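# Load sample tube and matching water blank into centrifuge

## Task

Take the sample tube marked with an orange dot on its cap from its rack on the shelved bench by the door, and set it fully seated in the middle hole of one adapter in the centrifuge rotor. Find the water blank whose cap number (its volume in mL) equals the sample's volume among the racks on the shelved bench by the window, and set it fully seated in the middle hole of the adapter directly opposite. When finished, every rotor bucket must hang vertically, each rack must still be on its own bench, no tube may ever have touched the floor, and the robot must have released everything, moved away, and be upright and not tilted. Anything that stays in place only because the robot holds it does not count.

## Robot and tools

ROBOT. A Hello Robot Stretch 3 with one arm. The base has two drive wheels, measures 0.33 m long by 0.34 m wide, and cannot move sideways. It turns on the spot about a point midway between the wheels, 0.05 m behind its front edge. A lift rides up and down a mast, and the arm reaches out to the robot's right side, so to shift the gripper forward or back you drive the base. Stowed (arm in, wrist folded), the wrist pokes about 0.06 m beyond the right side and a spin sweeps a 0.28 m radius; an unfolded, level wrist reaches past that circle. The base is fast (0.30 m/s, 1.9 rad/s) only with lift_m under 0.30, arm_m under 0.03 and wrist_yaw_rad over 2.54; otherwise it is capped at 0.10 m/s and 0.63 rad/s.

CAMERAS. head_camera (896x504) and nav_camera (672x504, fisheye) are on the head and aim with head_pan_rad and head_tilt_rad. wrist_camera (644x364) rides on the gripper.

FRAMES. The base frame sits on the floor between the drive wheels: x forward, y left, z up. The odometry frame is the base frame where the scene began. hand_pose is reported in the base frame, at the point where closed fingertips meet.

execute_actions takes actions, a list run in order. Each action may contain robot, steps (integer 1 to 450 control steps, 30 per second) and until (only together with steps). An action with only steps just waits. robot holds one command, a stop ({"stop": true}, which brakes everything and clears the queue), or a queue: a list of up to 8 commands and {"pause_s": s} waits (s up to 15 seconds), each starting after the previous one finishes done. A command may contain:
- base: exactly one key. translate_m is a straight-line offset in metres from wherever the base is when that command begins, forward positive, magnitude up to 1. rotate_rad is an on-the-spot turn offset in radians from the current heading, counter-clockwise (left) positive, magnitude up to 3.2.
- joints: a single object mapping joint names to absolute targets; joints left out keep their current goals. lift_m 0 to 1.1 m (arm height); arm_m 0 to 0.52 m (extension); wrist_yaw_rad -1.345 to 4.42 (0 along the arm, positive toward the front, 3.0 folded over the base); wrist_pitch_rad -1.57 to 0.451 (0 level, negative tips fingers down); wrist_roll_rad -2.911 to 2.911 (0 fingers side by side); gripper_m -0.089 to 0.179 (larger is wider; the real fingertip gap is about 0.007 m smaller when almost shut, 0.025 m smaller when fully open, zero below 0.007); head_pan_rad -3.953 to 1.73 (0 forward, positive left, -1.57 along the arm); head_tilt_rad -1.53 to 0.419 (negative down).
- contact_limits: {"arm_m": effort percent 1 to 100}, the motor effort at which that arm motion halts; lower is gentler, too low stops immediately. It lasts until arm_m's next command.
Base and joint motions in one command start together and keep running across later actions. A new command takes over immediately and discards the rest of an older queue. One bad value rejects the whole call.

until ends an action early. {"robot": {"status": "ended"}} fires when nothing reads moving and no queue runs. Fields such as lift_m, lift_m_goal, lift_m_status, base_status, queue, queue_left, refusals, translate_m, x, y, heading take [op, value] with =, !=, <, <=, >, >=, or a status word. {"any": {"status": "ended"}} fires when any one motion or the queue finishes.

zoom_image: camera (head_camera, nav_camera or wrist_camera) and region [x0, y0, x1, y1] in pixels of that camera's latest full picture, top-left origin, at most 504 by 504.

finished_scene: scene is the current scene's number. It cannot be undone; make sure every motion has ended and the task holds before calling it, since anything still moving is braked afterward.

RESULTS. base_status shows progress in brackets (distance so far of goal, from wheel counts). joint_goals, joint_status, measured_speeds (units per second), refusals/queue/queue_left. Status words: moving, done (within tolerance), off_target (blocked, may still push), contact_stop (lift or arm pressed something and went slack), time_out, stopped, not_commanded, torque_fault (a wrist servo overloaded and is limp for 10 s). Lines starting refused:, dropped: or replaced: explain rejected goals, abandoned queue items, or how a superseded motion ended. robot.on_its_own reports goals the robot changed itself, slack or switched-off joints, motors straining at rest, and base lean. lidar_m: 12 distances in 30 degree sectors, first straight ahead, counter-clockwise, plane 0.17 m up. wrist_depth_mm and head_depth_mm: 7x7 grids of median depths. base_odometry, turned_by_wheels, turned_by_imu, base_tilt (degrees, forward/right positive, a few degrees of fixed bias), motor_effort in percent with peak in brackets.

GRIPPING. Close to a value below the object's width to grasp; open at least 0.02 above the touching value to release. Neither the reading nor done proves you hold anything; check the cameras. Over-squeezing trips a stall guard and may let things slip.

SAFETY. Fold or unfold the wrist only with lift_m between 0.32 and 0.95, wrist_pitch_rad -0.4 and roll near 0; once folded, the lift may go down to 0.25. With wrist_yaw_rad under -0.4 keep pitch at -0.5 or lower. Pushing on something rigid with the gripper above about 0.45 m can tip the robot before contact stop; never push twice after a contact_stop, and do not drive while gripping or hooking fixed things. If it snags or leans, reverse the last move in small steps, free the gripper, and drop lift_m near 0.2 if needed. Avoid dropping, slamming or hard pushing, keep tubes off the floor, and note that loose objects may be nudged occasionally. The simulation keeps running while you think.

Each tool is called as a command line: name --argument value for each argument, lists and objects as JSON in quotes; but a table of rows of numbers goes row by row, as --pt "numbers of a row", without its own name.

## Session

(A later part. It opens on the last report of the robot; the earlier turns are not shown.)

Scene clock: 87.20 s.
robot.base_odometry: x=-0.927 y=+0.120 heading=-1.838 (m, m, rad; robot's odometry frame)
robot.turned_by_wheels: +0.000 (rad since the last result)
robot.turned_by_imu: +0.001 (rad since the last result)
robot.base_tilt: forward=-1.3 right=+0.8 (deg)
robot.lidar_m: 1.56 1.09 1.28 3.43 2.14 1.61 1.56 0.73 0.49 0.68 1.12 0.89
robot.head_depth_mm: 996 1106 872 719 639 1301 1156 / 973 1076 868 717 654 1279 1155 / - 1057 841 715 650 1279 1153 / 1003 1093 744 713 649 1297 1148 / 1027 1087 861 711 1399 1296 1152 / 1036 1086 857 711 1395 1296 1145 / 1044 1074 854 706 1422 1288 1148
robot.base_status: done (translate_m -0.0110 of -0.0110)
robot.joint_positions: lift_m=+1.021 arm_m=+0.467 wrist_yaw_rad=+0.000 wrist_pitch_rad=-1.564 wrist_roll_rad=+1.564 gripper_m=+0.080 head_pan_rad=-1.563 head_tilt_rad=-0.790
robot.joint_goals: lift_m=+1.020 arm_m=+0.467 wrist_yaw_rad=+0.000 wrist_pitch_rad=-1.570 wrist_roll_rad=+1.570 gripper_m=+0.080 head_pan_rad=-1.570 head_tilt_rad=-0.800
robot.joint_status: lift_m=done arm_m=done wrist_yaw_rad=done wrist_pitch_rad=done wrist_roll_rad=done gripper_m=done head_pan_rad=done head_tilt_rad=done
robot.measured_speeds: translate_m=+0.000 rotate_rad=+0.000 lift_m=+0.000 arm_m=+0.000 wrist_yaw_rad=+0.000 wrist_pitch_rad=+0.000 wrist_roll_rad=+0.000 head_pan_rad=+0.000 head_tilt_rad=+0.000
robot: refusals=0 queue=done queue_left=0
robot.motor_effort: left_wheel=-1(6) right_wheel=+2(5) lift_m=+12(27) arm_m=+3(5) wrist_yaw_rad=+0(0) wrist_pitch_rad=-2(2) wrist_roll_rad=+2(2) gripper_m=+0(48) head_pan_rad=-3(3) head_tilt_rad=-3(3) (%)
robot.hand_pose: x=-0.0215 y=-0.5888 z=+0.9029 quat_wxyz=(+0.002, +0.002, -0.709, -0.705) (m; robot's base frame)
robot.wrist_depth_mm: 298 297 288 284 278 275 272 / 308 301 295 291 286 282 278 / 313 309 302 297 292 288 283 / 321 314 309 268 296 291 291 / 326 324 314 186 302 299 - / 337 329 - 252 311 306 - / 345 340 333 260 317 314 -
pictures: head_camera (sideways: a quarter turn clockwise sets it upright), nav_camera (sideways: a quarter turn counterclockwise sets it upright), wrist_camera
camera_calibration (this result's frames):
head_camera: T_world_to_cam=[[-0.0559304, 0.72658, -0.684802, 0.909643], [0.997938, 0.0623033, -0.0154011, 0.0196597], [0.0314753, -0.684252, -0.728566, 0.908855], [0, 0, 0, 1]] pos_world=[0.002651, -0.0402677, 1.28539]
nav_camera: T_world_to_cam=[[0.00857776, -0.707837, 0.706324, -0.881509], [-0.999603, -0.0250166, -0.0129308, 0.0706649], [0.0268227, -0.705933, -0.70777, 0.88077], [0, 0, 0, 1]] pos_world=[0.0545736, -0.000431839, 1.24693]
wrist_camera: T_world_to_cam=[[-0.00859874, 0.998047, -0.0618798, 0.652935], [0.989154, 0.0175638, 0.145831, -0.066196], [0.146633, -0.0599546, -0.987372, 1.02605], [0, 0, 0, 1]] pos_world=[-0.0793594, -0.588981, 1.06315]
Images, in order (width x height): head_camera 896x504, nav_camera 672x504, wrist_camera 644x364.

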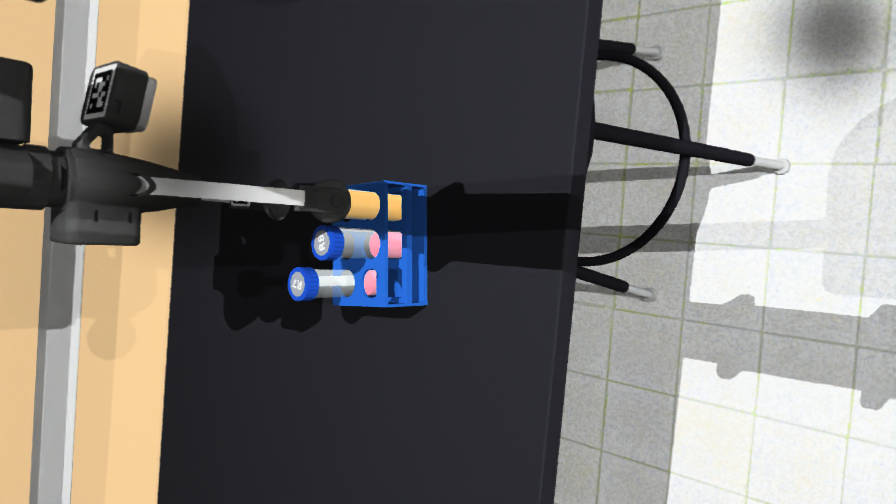

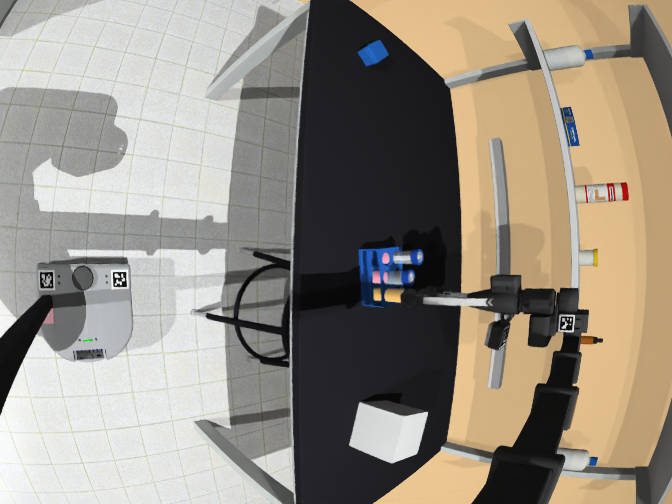

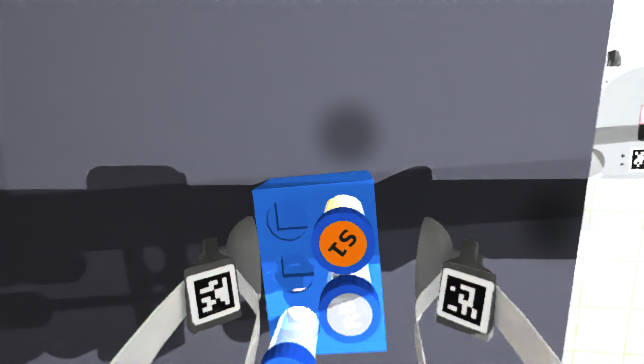

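execute_actions --actions '[{"robot":[{"joints":{"lift_m":0.99}},{"joints":{"gripper_m":0.015}},{"pause_s":0.5},{"joints":{"lift_m":1.1}}],"steps":300,"until":{"robot":{"status":"ended"}}}]'

Scene clock: 94.97 s.
robot.base_odometry: x=-0.927 y=+0.120 heading=-1.838 (m, m, rad; robot's odometry frame)
robot.turned_by_wheels: +0.000 (rad since the last result)
robot.turned_by_imu: +0.001 (rad since the last result)
robot.base_tilt: forward=-1.3 right=+0.5 (deg)
robot.lidar_m: 1.56 1.09 1.27 3.42 2.16 1.61 1.56 0.73 0.49 0.67 1.12 0.89
robot.head_depth_mm: 994 1102 871 720 640 1316 1154 / 1017 1096 869 719 651 1286 1154 / 1082 1109 815 715 650 1280 1151 / 1002 1090 743 712 651 1293 1148 / 1022 1088 861 714 1403 1295 1149 / 1039 1085 857 710 1393 1285 1142 / 1045 1076 855 708 1412 1292 1145
robot.base_status: done (translate_m -0.0110 of -0.0110)
robot.joint_positions: lift_m=+1.098 arm_m=+0.467 wrist_yaw_rad=+0.000 wrist_pitch_rad=-1.564 wrist_roll_rad=+1.564 gripper_m=+0.015 head_pan_rad=-1.563 head_tilt_rad=-0.790
robot.joint_goals: lift_m=+1.100 arm_m=+0.467 wrist_yaw_rad=+0.000 wrist_pitch_rad=-1.570 wrist_roll_rad=+1.570 gripper_m=+0.015 head_pan_rad=-1.570 head_tilt_rad=-0.800
robot.joint_status: lift_m=done arm_m=done wrist_yaw_rad=done wrist_pitch_rad=done wrist_roll_rad=done gripper_m=done head_pan_rad=done head_tilt_rad=done
robot.measured_speeds: translate_m=+0.000 rotate_rad=+0.000 lift_m=+0.000 arm_m=+0.000 wrist_yaw_rad=+0.000 wrist_pitch_rad=+0.000 wrist_roll_rad=+0.000 head_pan_rad=+0.000 head_tilt_rad=+0.000
robot: refusals=0 queue=done queue_left=0
robot.motor_effort: left_wheel=-1(2) right_wheel=+2(2) lift_m=+32(35) arm_m=+4(5) wrist_yaw_rad=+0(1) wrist_pitch_rad=-2(2) wrist_roll_rad=+2(2) gripper_m=-7(82) head_pan_rad=-3(3) head_tilt_rad=-3(3) (%)
robot.hand_pose: x=-0.0215 y=-0.5888 z=+0.9803 quat_wxyz=(+0.002, +0.002, -0.709, -0.705) (m; robot's base frame)
robot.wrist_depth_mm: 379 372 366 360 350 346 - / 386 381 372 367 360 355 - / 393 387 382 374 368 361 - / 403 395 388 325 373 368 - / 413 403 402 155 381 376 - / 421 416 409 156 - 386 - / 432 422 415 407 403 - -
pictures: head_camera (sideways: a quarter turn clockwise sets it upright), nav_camera (sideways: a quarter turn counterclockwise sets it upright), wrist_camera
camera_calibration (this result's frames):
head_camera: T_world_to_cam=[[-0.0559305, 0.72658, -0.684802, 0.909643], [0.997938, 0.0623035, -0.0154011, 0.0196597], [0.0314754, -0.684251, -0.728567, 0.908855], [0, 0, 0, 1]] pos_world=[0.002651, -0.0402677, 1.28539]
nav_camera: T_world_to_cam=[[0.00857785, -0.707837, 0.706324, -0.881509], [-0.999603, -0.0250167, -0.0129308, 0.0706649], [0.0268228, -0.705933, -0.707771, 0.880771], [0, 0, 0, 1]] pos_world=[0.0545736, -0.00043182, 1.24693]
wrist_camera: T_world_to_cam=[[-0.00859836, 0.998047, -0.0618796, 0.657732], [0.989154, 0.0175634, 0.145831, -0.0774968], [0.146633, -0.0599546, -0.987372, 1.10256], [0, 0, 0, 1]] pos_world=[-0.0793594, -0.588982, 1.14064]
Images, in order (width x height): head_camera 896x504, nav_camera 672x504, wrist_camera 644x364.

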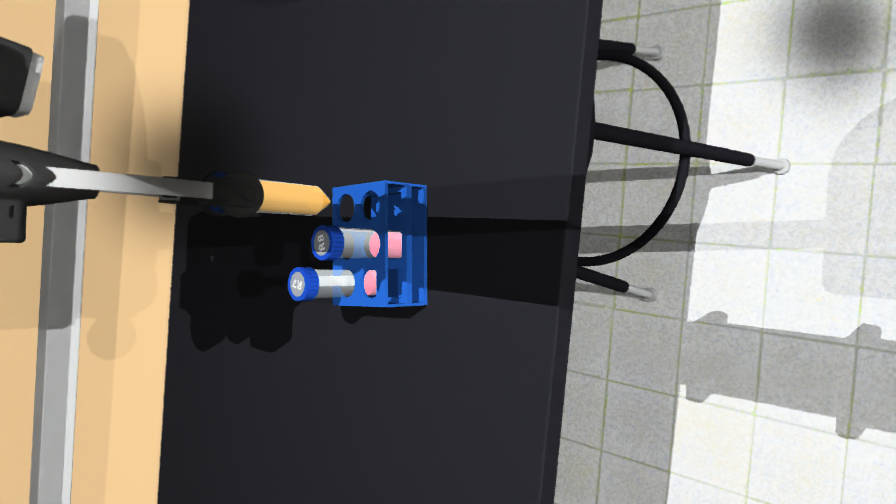

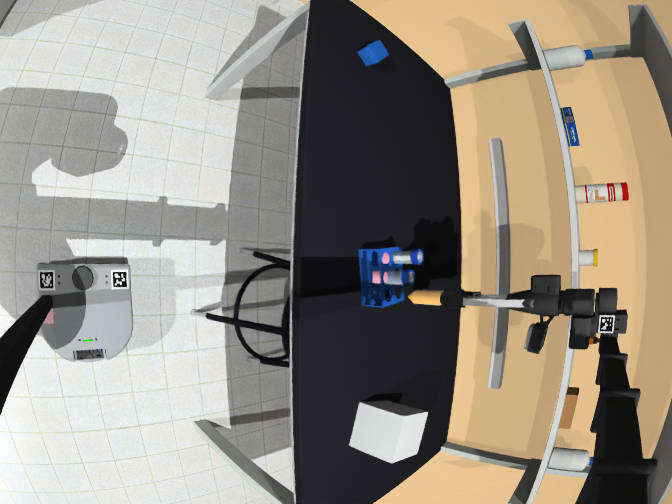

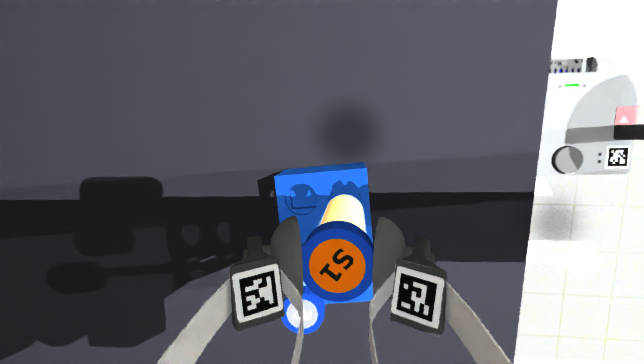

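zoom_image --camera "head_camera" --region '[200,160,350,240]'

Region (200, 160, 350, 240) of head_camera's 896x504 image, scaled by 3.360, with more detail than that image has; it fills the top 269 rows of this view, and the rest is white.

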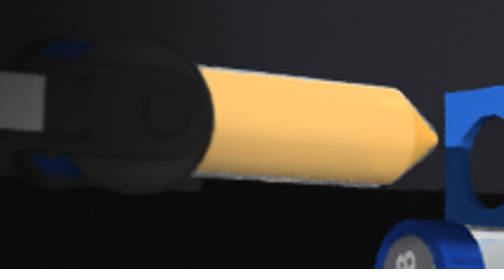

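execute_actions --actions '[{"robot":[{"joints":{"arm_m":0.0}},{"base":{"rotate_rad":0.685}},{"base":{"translate_m":0.777}},{"base":{"rotate_rad":0.886}},{"base":{"translate_m":0.5},"joints":{"head_tilt_rad":-0.65}}],"steps":450,"until":{"robot":{"status":"ended"}}},{"steps":450,"until":{"robot":{"status":"ended"}}}]'

Scene clock: 129.50 s.
robot.base_odometry: x=-0.130 y=-0.723 heading=-0.268 (m, m, rad; robot's odometry frame)
robot.turned_by_wheels: +1.571 (rad since the last result)
robot.turned_by_imu: +1.585 (rad since the last result)
robot.base_tilt: forward=-1.4 right=+0.8 (deg)
robot.lidar_m: 1.79 2.40 2.19 2.13 2.22 1.65 1.46 0.41 0.31 0.30 0.32 0.44
robot.head_depth_mm: - - - - - - 610 / - - - - - - - / 737 811 - - - - - / 742 830 925 843 - - 664 / 745 838 918 830 - - 669 / 752 837 909 838 680 560 644 / 871 990 1119 769 616 560 659
robot.base_status: done (translate_m +0.5000 of +0.5000)
robot.joint_positions: lift_m=+1.098 arm_m=+0.000 wrist_yaw_rad=+0.000 wrist_pitch_rad=-1.564 wrist_roll_rad=+1.564 gripper_m=+0.015 head_pan_rad=-1.563 head_tilt_rad=-0.656
robot.joint_goals: lift_m=+1.100 arm_m=+0.000 wrist_yaw_rad=+0.000 wrist_pitch_rad=-1.570 wrist_roll_rad=+1.570 gripper_m=+0.015 head_pan_rad=-1.570 head_tilt_rad=-0.650
robot.joint_status: lift_m=done arm_m=done wrist_yaw_rad=done wrist_pitch_rad=done wrist_roll_rad=done gripper_m=done head_pan_rad=done head_tilt_rad=done
robot.measured_speeds: translate_m=+0.000 rotate_rad=+0.000 lift_m=+0.000 arm_m=+0.000 wrist_yaw_rad=+0.000 wrist_pitch_rad=+0.000 wrist_roll_rad=+0.000 head_pan_rad=+0.000 head_tilt_rad=+0.000
robot: refusals=0 queue=done queue_left=0
robot.motor_effort: left_wheel=-2(4) right_wheel=+2(7) lift_m=+32(32) arm_m=-5(5) wrist_yaw_rad=+0(0) wrist_pitch_rad=-2(2) wrist_roll_rad=+2(2) gripper_m=-7(7) head_pan_rad=-3(4) head_tilt_rad=+2(11) (%)
robot.hand_pose: x=-0.0215 y=-0.1226 z=+0.9803 quat_wxyz=(+0.003, +0.002, -0.709, -0.705) (m; robot's base frame)
robot.wrist_depth_mm: 333 350 566 - - - - / 340 358 537 - - - - / 347 362 550 - - - - / 419 369 558 - - - - / 432 369 559 156 - - - / 421 378 468 156 - - - / 433 383 650 - - - -
pictures: head_camera (sideways: a quarter turn clockwise sets it upright), nav_camera (sideways: a quarter turn counterclockwise sets it upright), wrist_camera
camera_calibration (this result's frames):
head_camera: T_world_to_cam=[[-0.0551828, 0.628084, -0.776187, 1.02874], [0.997958, 0.0597375, -0.0226105, 0.0290488], [0.0321661, -0.775849, -0.630098, 0.780774], [0, 0, 0, 1]] pos_world=[0.00266478, -0.0421065, 1.29111]
nav_camera: T_world_to_cam=[[0.00780971, -0.606625, 0.79495, -0.997017], [-0.999592, -0.0265911, -0.0104715, 0.0674651], [0.0274909, -0.794544, -0.606584, 0.749149], [0, 0, 0, 1]] pos_world=[0.0546293, -0.00779011, 1.24771]
wrist_camera: T_world_to_cam=[[-0.00890963, 0.998044, -0.0618799, 0.192408], [0.989148, 0.0178719, 0.145831, -0.0856408], [0.146651, -0.0599091, -0.987372, 1.13052], [0, 0, 0, 1]] pos_world=[-0.0793663, -0.122773, 1.14064]
Images, in order (width x height): head_camera 896x504, nav_camera 672x504, wrist_camera 644x364.

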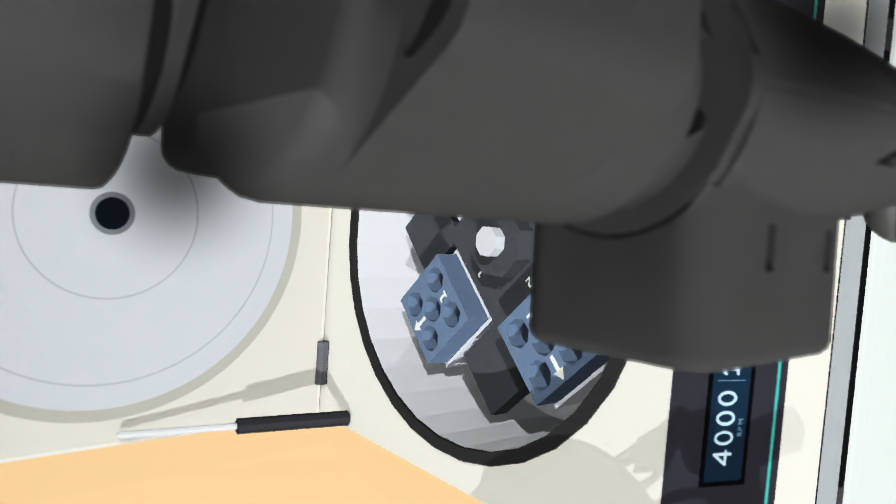

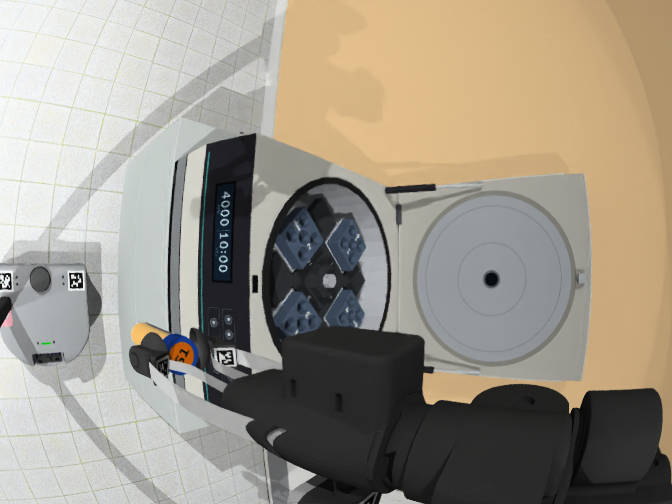

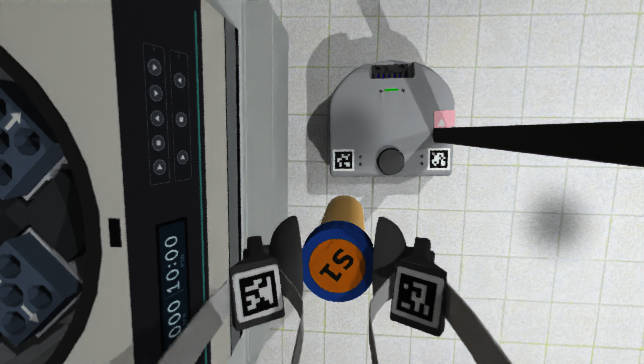

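execute_actions --actions '[{"robot":[{"base":{"rotate_rad":-0.45}},{"base":{"translate_m":0.19}},{"base":{"rotate_rad":0.45}},{"base":{"translate_m":-0.08}},{"joints":{"arm_m":0.4,"head_tilt_rad":-0.9}}],"steps":450,"until":{"robot":{"status":"ended"}}}]'

Scene clock: 152.30 s.
robot.base_odometry: x=-0.064 y=-0.827 heading=-0.268 (m, m, rad; robot's odometry frame)
robot.turned_by_wheels: +0.000 (rad since the last result)
robot.turned_by_imu: +0.003 (rad since the last result)
robot.base_tilt: forward=-1.1 right=+0.8 (deg)
robot.lidar_m: 1.71 2.39 2.27 2.21 2.32 1.76 1.54 0.30 0.23 0.22 0.23 0.33
robot.head_depth_mm: 708 791 759 652 524 557 919 / 714 810 764 661 522 564 954 / 732 802 753 659 525 572 915 / 728 811 758 654 531 589 955 / 735 803 753 675 530 608 1077 / 856 991 707 593 536 629 1090 / 877 1027 1227 1437 539 713 1104
robot.base_status: done (translate_m -0.0800 of -0.0800)
robot.joint_positions: lift_m=+1.098 arm_m=+0.400 wrist_yaw_rad=+0.000 wrist_pitch_rad=-1.564 wrist_roll_rad=+1.565 gripper_m=+0.015 head_pan_rad=-1.563 head_tilt_rad=-0.889
robot.joint_goals: lift_m=+1.100 arm_m=+0.400 wrist_yaw_rad=+0.000 wrist_pitch_rad=-1.570 wrist_roll_rad=+1.570 gripper_m=+0.015 head_pan_rad=-1.570 head_tilt_rad=-0.900
robot.joint_status: lift_m=done arm_m=done wrist_yaw_rad=done wrist_pitch_rad=done wrist_roll_rad=done gripper_m=done head_pan_rad=done head_tilt_rad=done
robot.measured_speeds: translate_m=+0.000 rotate_rad=+0.000 lift_m=+0.000 arm_m=+0.000 wrist_yaw_rad=+0.000 wrist_pitch_rad=+0.000 wrist_roll_rad=+0.000 head_pan_rad=+0.000 head_tilt_rad=+0.000
robot: refusals=0 queue=done queue_left=0
robot.motor_effort: left_wheel=-2(7) right_wheel=+3(7) lift_m=+32(32) arm_m=+5(6) wrist_yaw_rad=+0(0) wrist_pitch_rad=-2(2) wrist_roll_rad=+2(2) gripper_m=-8(7) head_pan_rad=-3(4) head_tilt_rad=-4(15) (%)
robot.hand_pose: x=-0.0215 y=-0.5218 z=+0.9803 quat_wxyz=(+0.002, +0.002, -0.709, -0.705) (m; robot's base frame)
robot.wrist_depth_mm: 330 339 363 372 362 364 300 / 336 369 391 380 377 383 307 / 337 378 399 371 381 377 316 / 345 370 403 399 386 399 320 / 346 362 404 156 382 384 328 / 350 364 388 156 - 340 334 / 350 374 367 375 354 345 346
pictures: head_camera (sideways: a quarter turn clockwise sets it upright), nav_camera (sideways: a quarter turn counterclockwise sets it upright), wrist_camera
camera_calibration (this result's frames):
head_camera: T_world_to_cam=[[-0.0563788, 0.790476, -0.609893, 0.812039], [0.997932, 0.0635092, -0.00993557, 0.0125426], [0.03088, -0.609191, -0.792422, 0.991893], [0, 0, 0, 1]] pos_world=[0.00263546, -0.0384411, 1.28138]
nav_camera: T_world_to_cam=[[0.00904363, -0.773943, 0.633191, -0.786215], [-0.999615, -0.0236141, -0.0145861, 0.0728183], [0.026241, -0.632815, -0.773858, 0.966718], [0, 0, 0, 1]] pos_world=[0.0545328, 0.00498773, 1.24699]
wrist_camera: T_world_to_cam=[[-0.00793447, 0.998052, -0.0618805, 0.590879], [0.989165, 0.0169057, 0.145834, -0.0790216], [0.146596, -0.0600529, -0.987372, 1.10652], [0, 0, 0, 1]] pos_world=[-0.0793582, -0.521942, 1.14064]
Images, in order (width x height): head_camera 896x504, nav_camera 672x504, wrist_camera 644x364.

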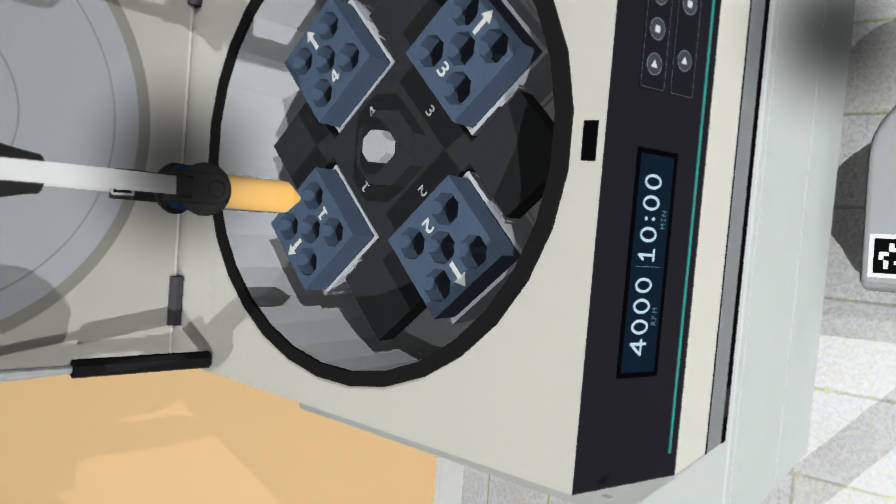

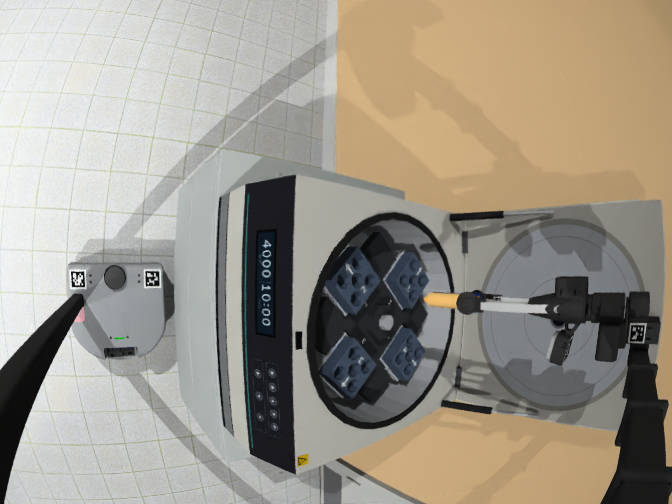

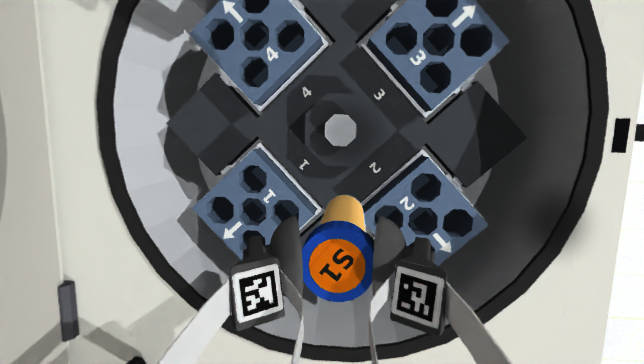

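execute_actions --actions '[{"robot":[{"base":{"translate_m":0.035},"joints":{"arm_m":0.506}},{"joints":{"lift_m":1.0}}],"steps":450,"until":{"robot":{"status":"ended"}}}]'

zoom_image --camera "head_camera" --region '[180,120,420,320]'

Scene clock: 165.90 s.
robot.base_odometry: x=-0.030 y=-0.836 heading=-0.268 (m, m, rad; robot's odometry frame)
robot.turned_by_wheels: +0.000 (rad since the last result)
robot.turned_by_imu: +0.001 (rad since the last result)
robot.base_tilt: forward=-1.3 right=+0.7 (deg)
robot.lidar_m: 1.67 2.36 2.29 2.21 2.31 1.89 1.58 0.30 0.23 0.22 0.23 0.33
robot.head_depth_mm: 710 792 752 654 524 559 927 / 737 810 788 675 523 567 965 / 751 809 749 653 527 576 918 / 741 807 769 658 529 593 965 / 734 802 725 592 530 612 1075 / 871 1015 1124 605 536 633 1095 / 878 1023 1228 1504 827 734 1100
robot.base_status: done (translate_m +0.0350 of +0.0350)
robot.joint_positions: lift_m=+1.001 arm_m=+0.506 wrist_yaw_rad=+0.000 wrist_pitch_rad=-1.564 wrist_roll_rad=+1.565 gripper_m=+0.015 head_pan_rad=-1.563 head_tilt_rad=-0.889
robot.joint_goals: lift_m=+1.000 arm_m=+0.506 wrist_yaw_rad=+0.000 wrist_pitch_rad=-1.570 wrist_roll_rad=+1.570 gripper_m=+0.015 head_pan_rad=-1.570 head_tilt_rad=-0.900
robot.joint_status: lift_m=done arm_m=done wrist_yaw_rad=done wrist_pitch_rad=done wrist_roll_rad=done gripper_m=done head_pan_rad=done head_tilt_rad=done
robot.measured_speeds: translate_m=+0.000 rotate_rad=+0.000 lift_m=+0.000 arm_m=+0.000 wrist_yaw_rad=+0.000 wrist_pitch_rad=+0.000 wrist_roll_rad=+0.000 head_pan_rad=+0.000 head_tilt_rad=+0.000
robot: refusals=0 queue=done queue_left=0
robot.motor_effort: left_wheel=-1(3) right_wheel=+2(9) lift_m=+12(34) arm_m=+5(5) wrist_yaw_rad=+1(0) wrist_pitch_rad=-2(2) wrist_roll_rad=+2(2) gripper_m=-7(8) head_pan_rad=-4(4) head_tilt_rad=-4(3) (%)
robot.hand_pose: x=-0.0215 y=-0.6278 z=+0.8828 quat_wxyz=(+0.002, +0.002, -0.709, -0.705) (m; robot's base frame)
robot.wrist_depth_mm: 221 231 316 284 275 271 262 / 222 236 293 287 281 258 275 / 223 242 342 295 288 280 276 / 225 245 306 297 292 289 260 / 226 251 256 156 299 299 265 / 227 257 254 156 - 347 298 / 227 262 258 256 295 303 271
pictures: head_camera (sideways: a quarter turn clockwise sets it upright), nav_camera (sideways: a quarter turn counterclockwise sets it upright), wrist_camera
camera_calibration (this result's frames):
head_camera: T_world_to_cam=[[-0.0563738, 0.790479, -0.60989, 0.812035], [0.997932, 0.063503, -0.00993537, 0.0125423], [0.0308761, -0.609189, -0.792424, 0.991896], [0, 0, 0, 1]] pos_world=[0.00263522, -0.038441, 1.28138]
nav_camera: T_world_to_cam=[[0.00903876, -0.773945, 0.633188, -0.786211], [-0.999615, -0.0236077, -0.0145862, 0.0728183], [0.026237, -0.632812, -0.77386, 0.966721], [0, 0, 0, 1]] pos_world=[0.0545328, 0.00498761, 1.24699]
wrist_camera: T_world_to_cam=[[-0.00794264, 0.998052, -0.0618804, 0.690637], [0.989164, 0.0169138, 0.145834, -0.0630049], [0.146597, -0.0600516, -0.987372, 1.00389], [0, 0, 0, 1]] pos_world=[-0.0793584, -0.627941, 1.04313]
Images, in order (width x height): head_camera 896x504, nav_camera 672x504, wrist_camera 644x364.

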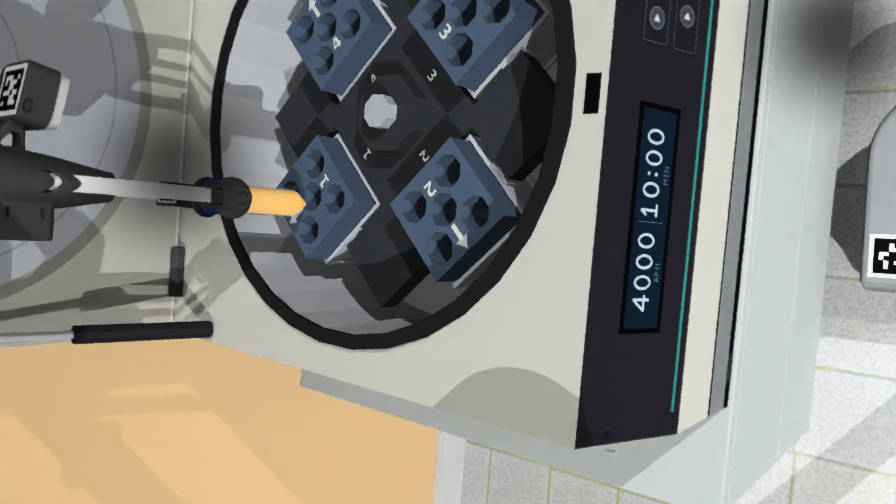

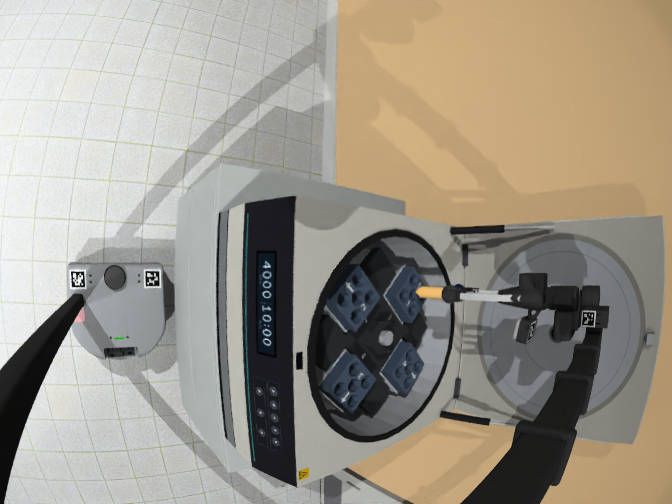

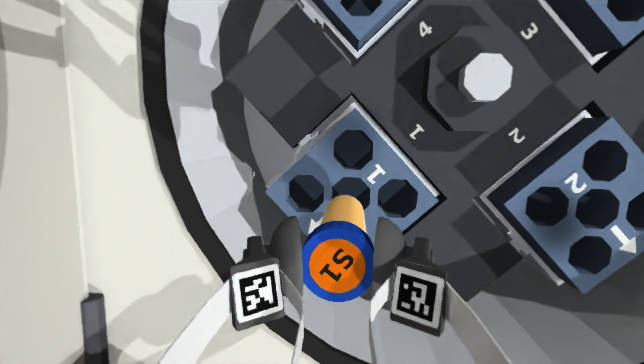

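Region (180, 120, 420, 320) of head_camera's 896x504 image, scaled by 2.100, with more detail than that image has.

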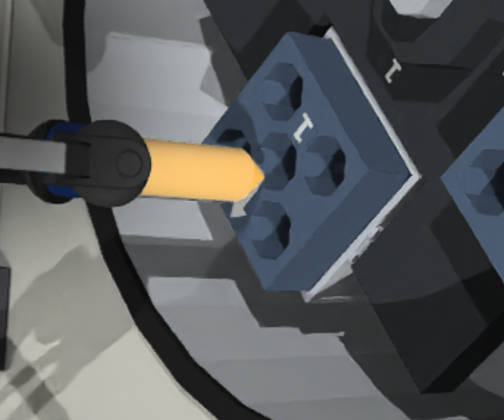

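execute_actions --actions '[{"robot":[{"base":{"translate_m":-0.007},"joints":{"arm_m":0.499}},{"joints":{"lift_m":0.965}}],"steps":450,"until":{"robot":{"status":"ended"}}}]'

zoom_image --camera "head_camera" --region '[180,120,420,320]'

Scene clock: 181.67 s.
robot.base_odometry: x=-0.037 y=-0.834 heading=-0.268 (m, m, rad; robot's odometry frame)
robot.turned_by_wheels: +0.000 (rad since the last result)
robot.turned_by_imu: +0.001 (rad since the last result)
robot.base_tilt: forward=-1.1 right=+0.8 (deg)
robot.lidar_m: 1.68 2.37 2.28 2.21 2.32 1.88 1.57 0.30 0.23 0.22 0.23 0.33
robot.head_depth_mm: 721 794 753 655 524 559 921 / 690 810 790 675 523 565 959 / - 811 749 652 527 575 919 / 730 807 767 653 530 593 960 / 733 804 734 600 530 611 1076 / 867 1013 1120 592 536 632 1091 / 876 1024 1231 1490 785 734 1106
robot.base_status: done (translate_m -0.0070 of -0.0070)
robot.joint_positions: lift_m=+0.966 arm_m=+0.499 wrist_yaw_rad=+0.000 wrist_pitch_rad=-1.564 wrist_roll_rad=+1.565 gripper_m=+0.015 head_pan_rad=-1.563 head_tilt_rad=-0.889
robot.joint_goals: lift_m=+0.965 arm_m=+0.499 wrist_yaw_rad=+0.000 wrist_pitch_rad=-1.570 wrist_roll_rad=+1.570 gripper_m=+0.015 head_pan_rad=-1.570 head_tilt_rad=-0.900
robot.joint_status: lift_m=done arm_m=done wrist_yaw_rad=done wrist_pitch_rad=done wrist_roll_rad=done gripper_m=done head_pan_rad=done head_tilt_rad=done
robot.measured_speeds: translate_m=+0.000 rotate_rad=+0.000 lift_m=+0.000 arm_m=+0.000 wrist_yaw_rad=+0.000 wrist_pitch_rad=+0.000 wrist_roll_rad=+0.000 head_pan_rad=+0.000 head_tilt_rad=+0.000
robot: refusals=0 queue=done queue_left=0
robot.motor_effort: left_wheel=-2(4) right_wheel=+2(5) lift_m=+12(11) arm_m=-6(6) wrist_yaw_rad=+0(0) wrist_pitch_rad=-2(3) wrist_roll_rad=+2(2) gripper_m=-7(7) head_pan_rad=-2(3) head_tilt_rad=-4(4) (%)
robot.hand_pose: x=-0.0215 y=-0.6216 z=+0.8478 quat_wxyz=(+0.002, +0.002, -0.709, -0.705) (m; robot's base frame)
robot.wrist_depth_mm: 199 210 297 251 243 237 238 / 203 212 260 255 247 222 242 / 209 210 306 260 254 233 245 / 213 211 317 240 258 255 227 / 218 215 264 156 262 262 236 / 222 219 220 156 - 268 240 / 226 223 219 274 308 307 273
pictures: head_camera (sideways: a quarter turn clockwise sets it upright), nav_camera (sideways: a quarter turn counterclockwise sets it upright), wrist_camera
camera_calibration (this result's frames):
head_camera: T_world_to_cam=[[-0.0563736, 0.790479, -0.60989, 0.812035], [0.997932, 0.0635027, -0.00993537, 0.0125423], [0.030876, -0.609189, -0.792424, 0.991896], [0, 0, 0, 1]] pos_world=[0.00263521, -0.038441, 1.28138]
nav_camera: T_world_to_cam=[[0.00903857, -0.773945, 0.633188, -0.786211], [-0.999615, -0.0236075, -0.0145862, 0.0728183], [0.0262369, -0.632812, -0.77386, 0.966721], [0, 0, 0, 1]] pos_world=[0.0545328, 0.0049876, 1.24699]
wrist_camera: T_world_to_cam=[[-0.00794214, 0.998052, -0.0618803, 0.682215], [0.989164, 0.0169133, 0.145834, -0.0580075], [0.146597, -0.0600515, -0.987372, 0.969707], [0, 0, 0, 1]] pos_world=[-0.0793584, -0.621672, 1.00814]
Images, in order (width x height): head_camera 896x504, nav_camera 672x504, wrist_camera 644x364.

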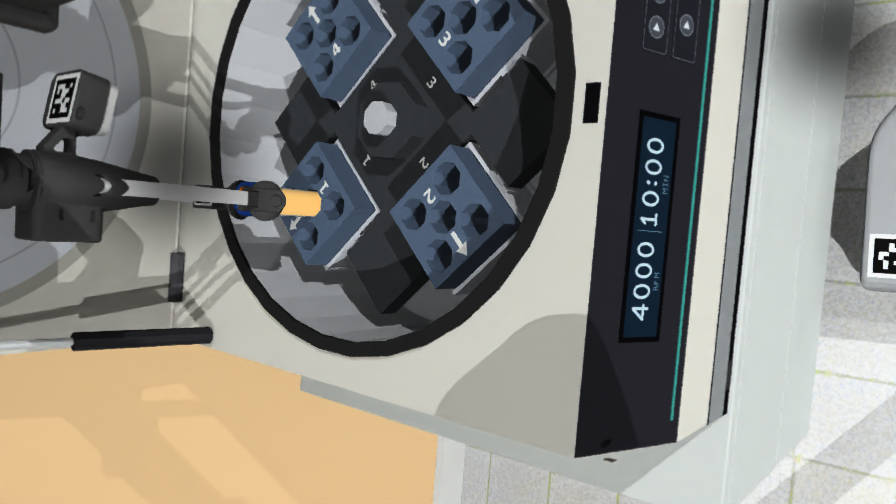

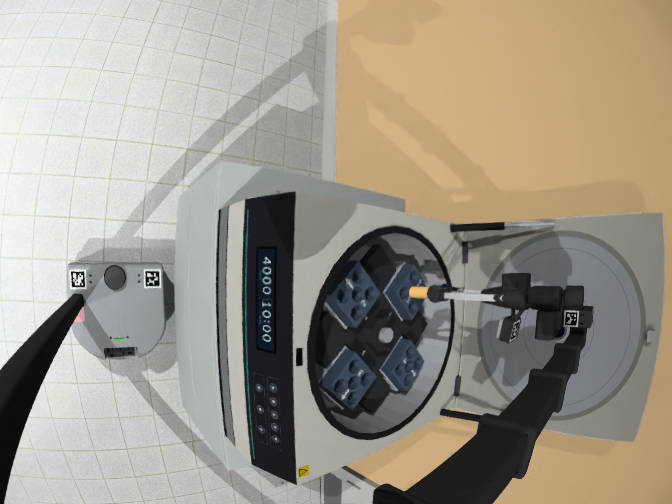

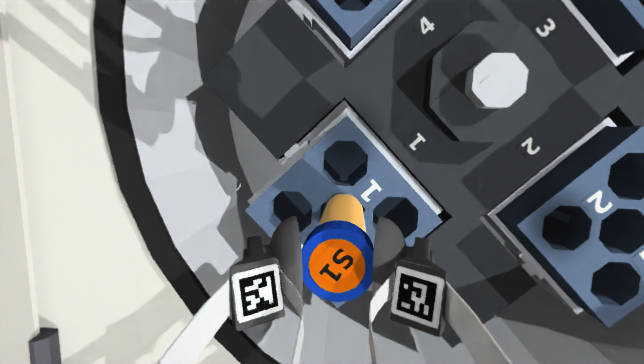

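Region (180, 120, 420, 320) of head_camera's 896x504 image, scaled by 2.100, with more detail than that image has.

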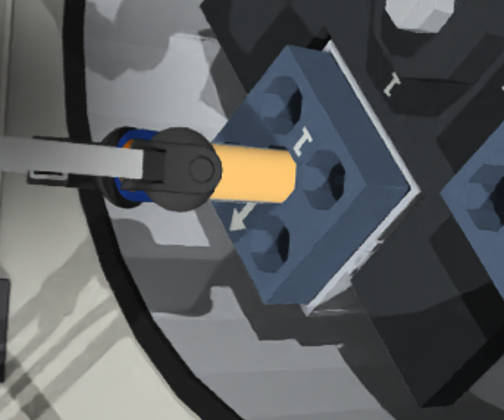

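Tip is entering. Continue down.

execute_actions --actions '[{"robot":{"joints":{"lift_m":0.91}},"steps":450,"until":{"robot":{"status":"ended"}}}]'

zoom_image --camera "head_camera" --region '[180,120,420,320]'

Scene clock: 185.37 s.
robot.base_odometry: x=-0.037 y=-0.834 heading=-0.268 (m, m, rad; robot's odometry frame)
robot.turned_by_wheels: +0.000 (rad since the last result)
robot.turned_by_imu: +0.001 (rad since the last result)
robot.base_tilt: forward=-1.3 right=+0.7 (deg)
robot.lidar_m: 1.68 2.37 2.27 2.21 2.31 1.89 1.57 0.30 0.23 0.22 0.23 0.33
robot.head_depth_mm: - 808 755 655 524 558 924 / 732 811 786 673 523 566 962 / - 810 749 652 527 576 920 / 726 807 765 652 531 593 963 / 733 804 731 600 530 611 1079 / 869 1012 1117 592 537 631 1085 / 879 1027 1230 1490 784 733 1105
robot.base_status: done (translate_m -0.0070 of -0.0070)
robot.joint_positions: lift_m=+0.911 arm_m=+0.499 wrist_yaw_rad=+0.000 wrist_pitch_rad=-1.564 wrist_roll_rad=+1.565 gripper_m=+0.015 head_pan_rad=-1.563 head_tilt_rad=-0.889
robot.joint_goals: lift_m=+0.910 arm_m=+0.499 wrist_yaw_rad=+0.000 wrist_pitch_rad=-1.570 wrist_roll_rad=+1.570 gripper_m=+0.015 head_pan_rad=-1.570 head_tilt_rad=-0.900
robot.joint_status: lift_m=done arm_m=done wrist_yaw_rad=done wrist_pitch_rad=done wrist_roll_rad=done gripper_m=done head_pan_rad=done head_tilt_rad=done
robot.measured_speeds: translate_m=+0.000 rotate_rad=+0.000 lift_m=+0.000 arm_m=+0.000 wrist_yaw_rad=+0.000 wrist_pitch_rad=+0.000 wrist_roll_rad=+0.000 head_pan_rad=+0.000 head_tilt_rad=+0.000
robot: refusals=0 queue=done queue_left=0
robot.motor_effort: left_wheel=-1(1) right_wheel=+2(2) lift_m=+12(11) arm_m=-5(4) wrist_yaw_rad=+0(0) wrist_pitch_rad=-2(2) wrist_roll_rad=+2(2) gripper_m=-7(8) head_pan_rad=-3(3) head_tilt_rad=-4(3) (%)
robot.hand_pose: x=-0.0215 y=-0.6216 z=+0.7928 quat_wxyz=(+0.002, +0.002, -0.709, -0.705) (m; robot's base frame)
robot.wrist_depth_mm: 157 210 199 197 194 171 169 / 158 205 203 200 197 173 172 / 156 210 208 206 201 178 193 / 152 201 290 185 202 202 198 / 154 185 229 155 182 207 188 / 161 170 221 156 - 211 191 / 165 160 210 238 296 214 232
pictures: head_camera (sideways: a quarter turn clockwise sets it upright), nav_camera (sideways: a quarter turn counterclockwise sets it upright), wrist_camera
camera_calibration (this result's frames):
head_camera: T_world_to_cam=[[-0.0563737, 0.790479, -0.60989, 0.812035], [0.997932, 0.0635028, -0.00993538, 0.0125423], [0.030876, -0.609189, -0.792424, 0.991896], [0, 0, 0, 1]] pos_world=[0.00263521, -0.038441, 1.28138]
nav_camera: T_world_to_cam=[[0.00903866, -0.773945, 0.633188, -0.786211], [-0.999615, -0.0236076, -0.0145862, 0.0728183], [0.0262369, -0.632813, -0.77386, 0.966721], [0, 0, 0, 1]] pos_world=[0.0545328, 0.0049876, 1.24699]
wrist_camera: T_world_to_cam=[[-0.00794226, 0.998052, -0.0618804, 0.678811], [0.989164, 0.0169134, 0.145834, -0.0499867], [0.146597, -0.0600516, -0.987372, 0.915402], [0, 0, 0, 1]] pos_world=[-0.0793584, -0.621672, 0.953137]
Images, in order (width x height): head_camera 896x504, nav_camera 672x504, wrist_camera 644x364.

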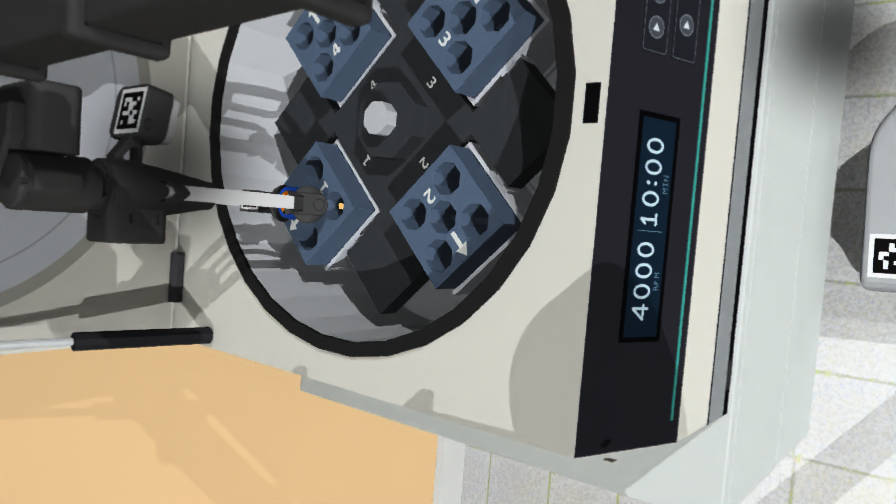

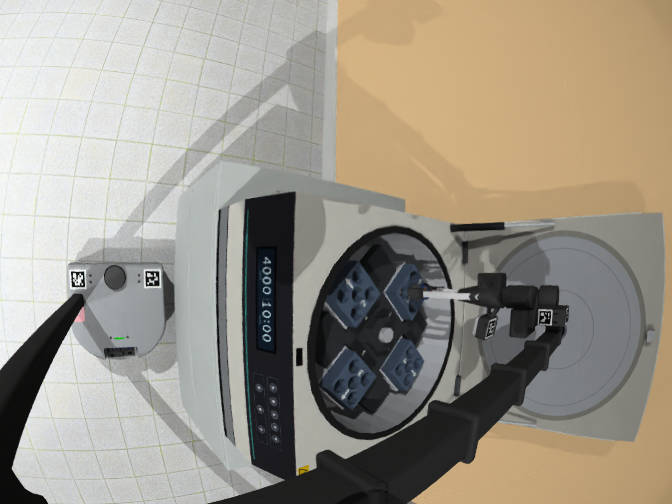

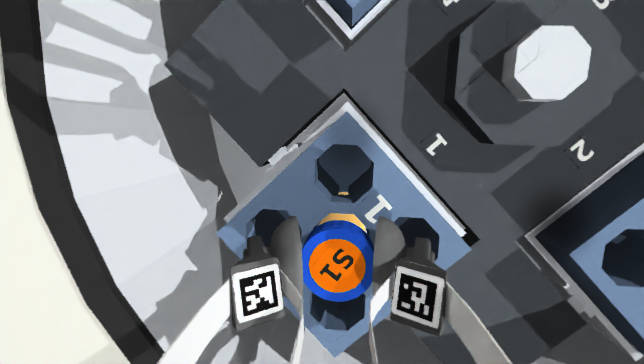

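Region (180, 120, 420, 320) of head_camera's 896x504 image, scaled by 2.100, with more detail than that image has.

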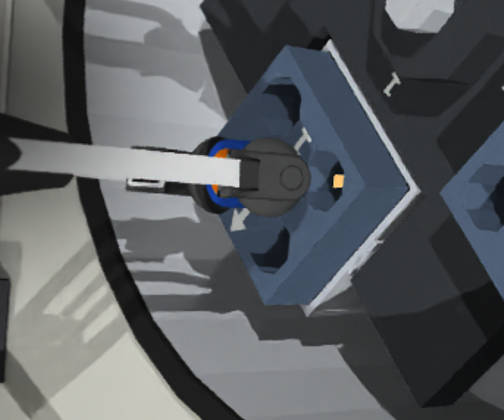

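execute_actions --actions '[{"robot":[{"joints":{"lift_m":0.895}},{"joints":{"gripper_m":0.06}},{"pause_s":0.5},{"joints":{"lift_m":0.97}}],"steps":450,"until":{"robot":{"status":"ended"}}}]'

Scene clock: 188.40 s.
robot.base_odometry: x=-0.037 y=-0.834 heading=-0.268 (m, m, rad; robot's odometry frame)
robot.turned_by_wheels: +0.000 (rad since the last result)
robot.turned_by_imu: +0.000 (rad since the last result)
robot.base_tilt: forward=-1.1 right=+0.6 (deg)
robot.lidar_m: 1.68 2.37 2.27 2.21 2.31 1.88 1.57 0.30 0.23 0.22 0.23 0.33
robot.head_depth_mm: - 801 758 656 524 561 926 / 749 813 787 674 523 568 964 / - 812 752 654 528 578 923 / 728 807 767 654 531 593 965 / 732 805 735 600 530 614 1075 / 873 1016 1114 595 538 635 1089 / 879 1025 1235 1500 786 733 1110
robot.base_status: done (translate_m -0.0070 of -0.0070)
robot.joint_positions: lift_m=+0.902 arm_m=+0.499 wrist_yaw_rad=+0.000 wrist_pitch_rad=-1.576 wrist_roll_rad=+1.566 gripper_m=+0.015 head_pan_rad=-1.563 head_tilt_rad=-0.889
robot.joint_goals: lift_m=+0.902 arm_m=+0.499 wrist_yaw_rad=+0.000 wrist_pitch_rad=-1.570 wrist_roll_rad=+1.570 gripper_m=+0.015 head_pan_rad=-1.570 head_tilt_rad=-0.900
robot.joint_status: lift_m=contact_stop arm_m=done wrist_yaw_rad=done wrist_pitch_rad=done wrist_roll_rad=done gripper_m=done head_pan_rad=done head_tilt_rad=done
robot.measured_speeds: translate_m=+0.000 rotate_rad=+0.000 lift_m=+0.002 arm_m=+0.000 wrist_yaw_rad=+0.000 wrist_pitch_rad=-0.072 wrist_roll_rad=+0.024 head_pan_rad=+0.000 head_tilt_rad=+0.000
robot: refusals=0 queue=dropped queue_left=0
robot.on_its_own: lift_m is slack since a contact_stop, until your next command for it (your +0.895 is given up)
robot.motor_effort: left_wheel=-3(2) right_wheel=+5(5) lift_m=+12(14) arm_m=-6(5) wrist_yaw_rad=+0(0) wrist_pitch_rad=+3(3) wrist_roll_rad=+1(2) gripper_m=-8(8) head_pan_rad=-3(3) head_tilt_rad=-4(3) (%)
robot.hand_pose: x=-0.0215 y=-0.6186 z=+0.7849 quat_wxyz=(+0.002, +0.001, -0.705, -0.709) (m; robot's base frame)
robot.wrist_depth_mm: 161 213 194 192 188 166 164 / 162 204 200 194 192 170 168 / 159 216 203 201 196 174 190 / 154 206 297 184 199 197 194 / 148 189 229 157 177 202 185 / 150 173 220 153 - 207 189 / 158 156 212 197 286 209 214
pictures: head_camera (sideways: a quarter turn clockwise sets it upright), nav_camera (sideways: a quarter turn counterclockwise sets it upright), wrist_camera
dropped: robot: command 0 of its queue: lift_m: contact_stop
camera_calibration (this result's frames):
head_camera: T_world_to_cam=[[-0.0563725, 0.790505, -0.609856, 0.811992], [0.997932, 0.0635015, -0.009933, 0.0125392], [0.0308747, -0.609155, -0.79245, 0.99193], [0, 0, 0, 1]] pos_world=[0.00263514, -0.0384401, 1.28138]
nav_camera: T_world_to_cam=[[0.00903748, -0.773972, 0.633155, -0.786169], [-0.999615, -0.0236052, -0.0145869, 0.0728192], [0.0262356, -0.63278, -0.773887, 0.966756], [0, 0, 0, 1]] pos_world=[0.0545328, 0.00498984, 1.24699]
wrist_camera: T_world_to_cam=[[-0.00692201, 0.998713, -0.0502511, 0.666644], [0.98918, 0.0142029, 0.146017, -0.0507051], [0.146543, -0.0486967, -0.988005, 0.915299], [0, 0, 0, 1]] pos_world=[-0.0793591, -0.620494, 0.945223]
Images, in order (width x height): head_camera 896x504, nav_camera 672x504, wrist_camera 644x364.

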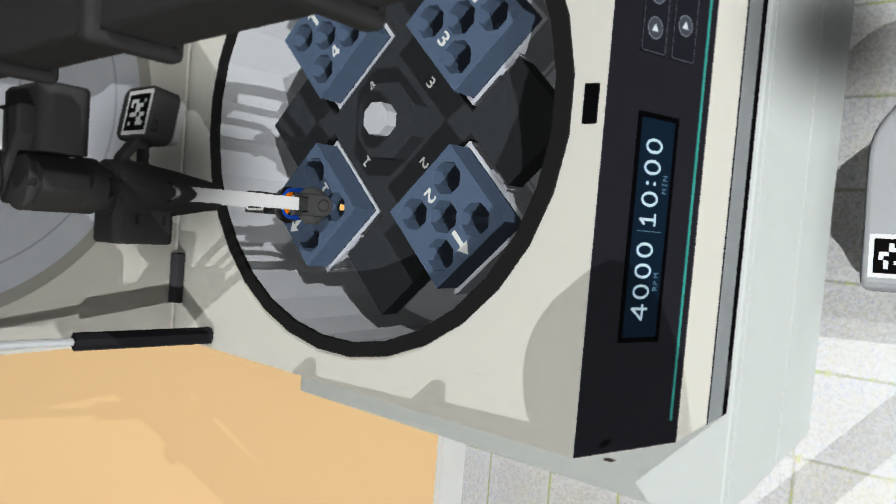

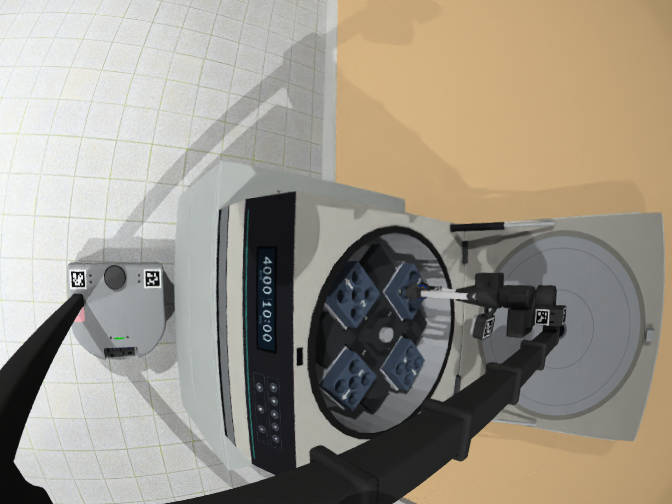

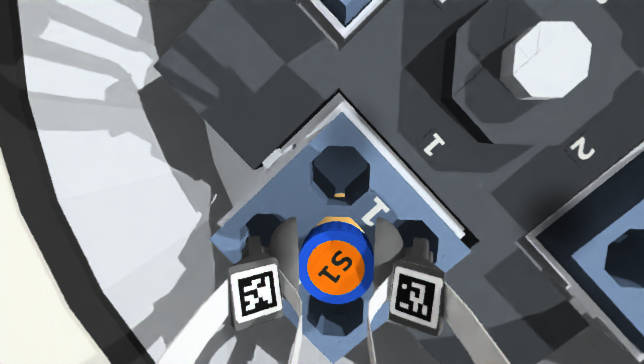

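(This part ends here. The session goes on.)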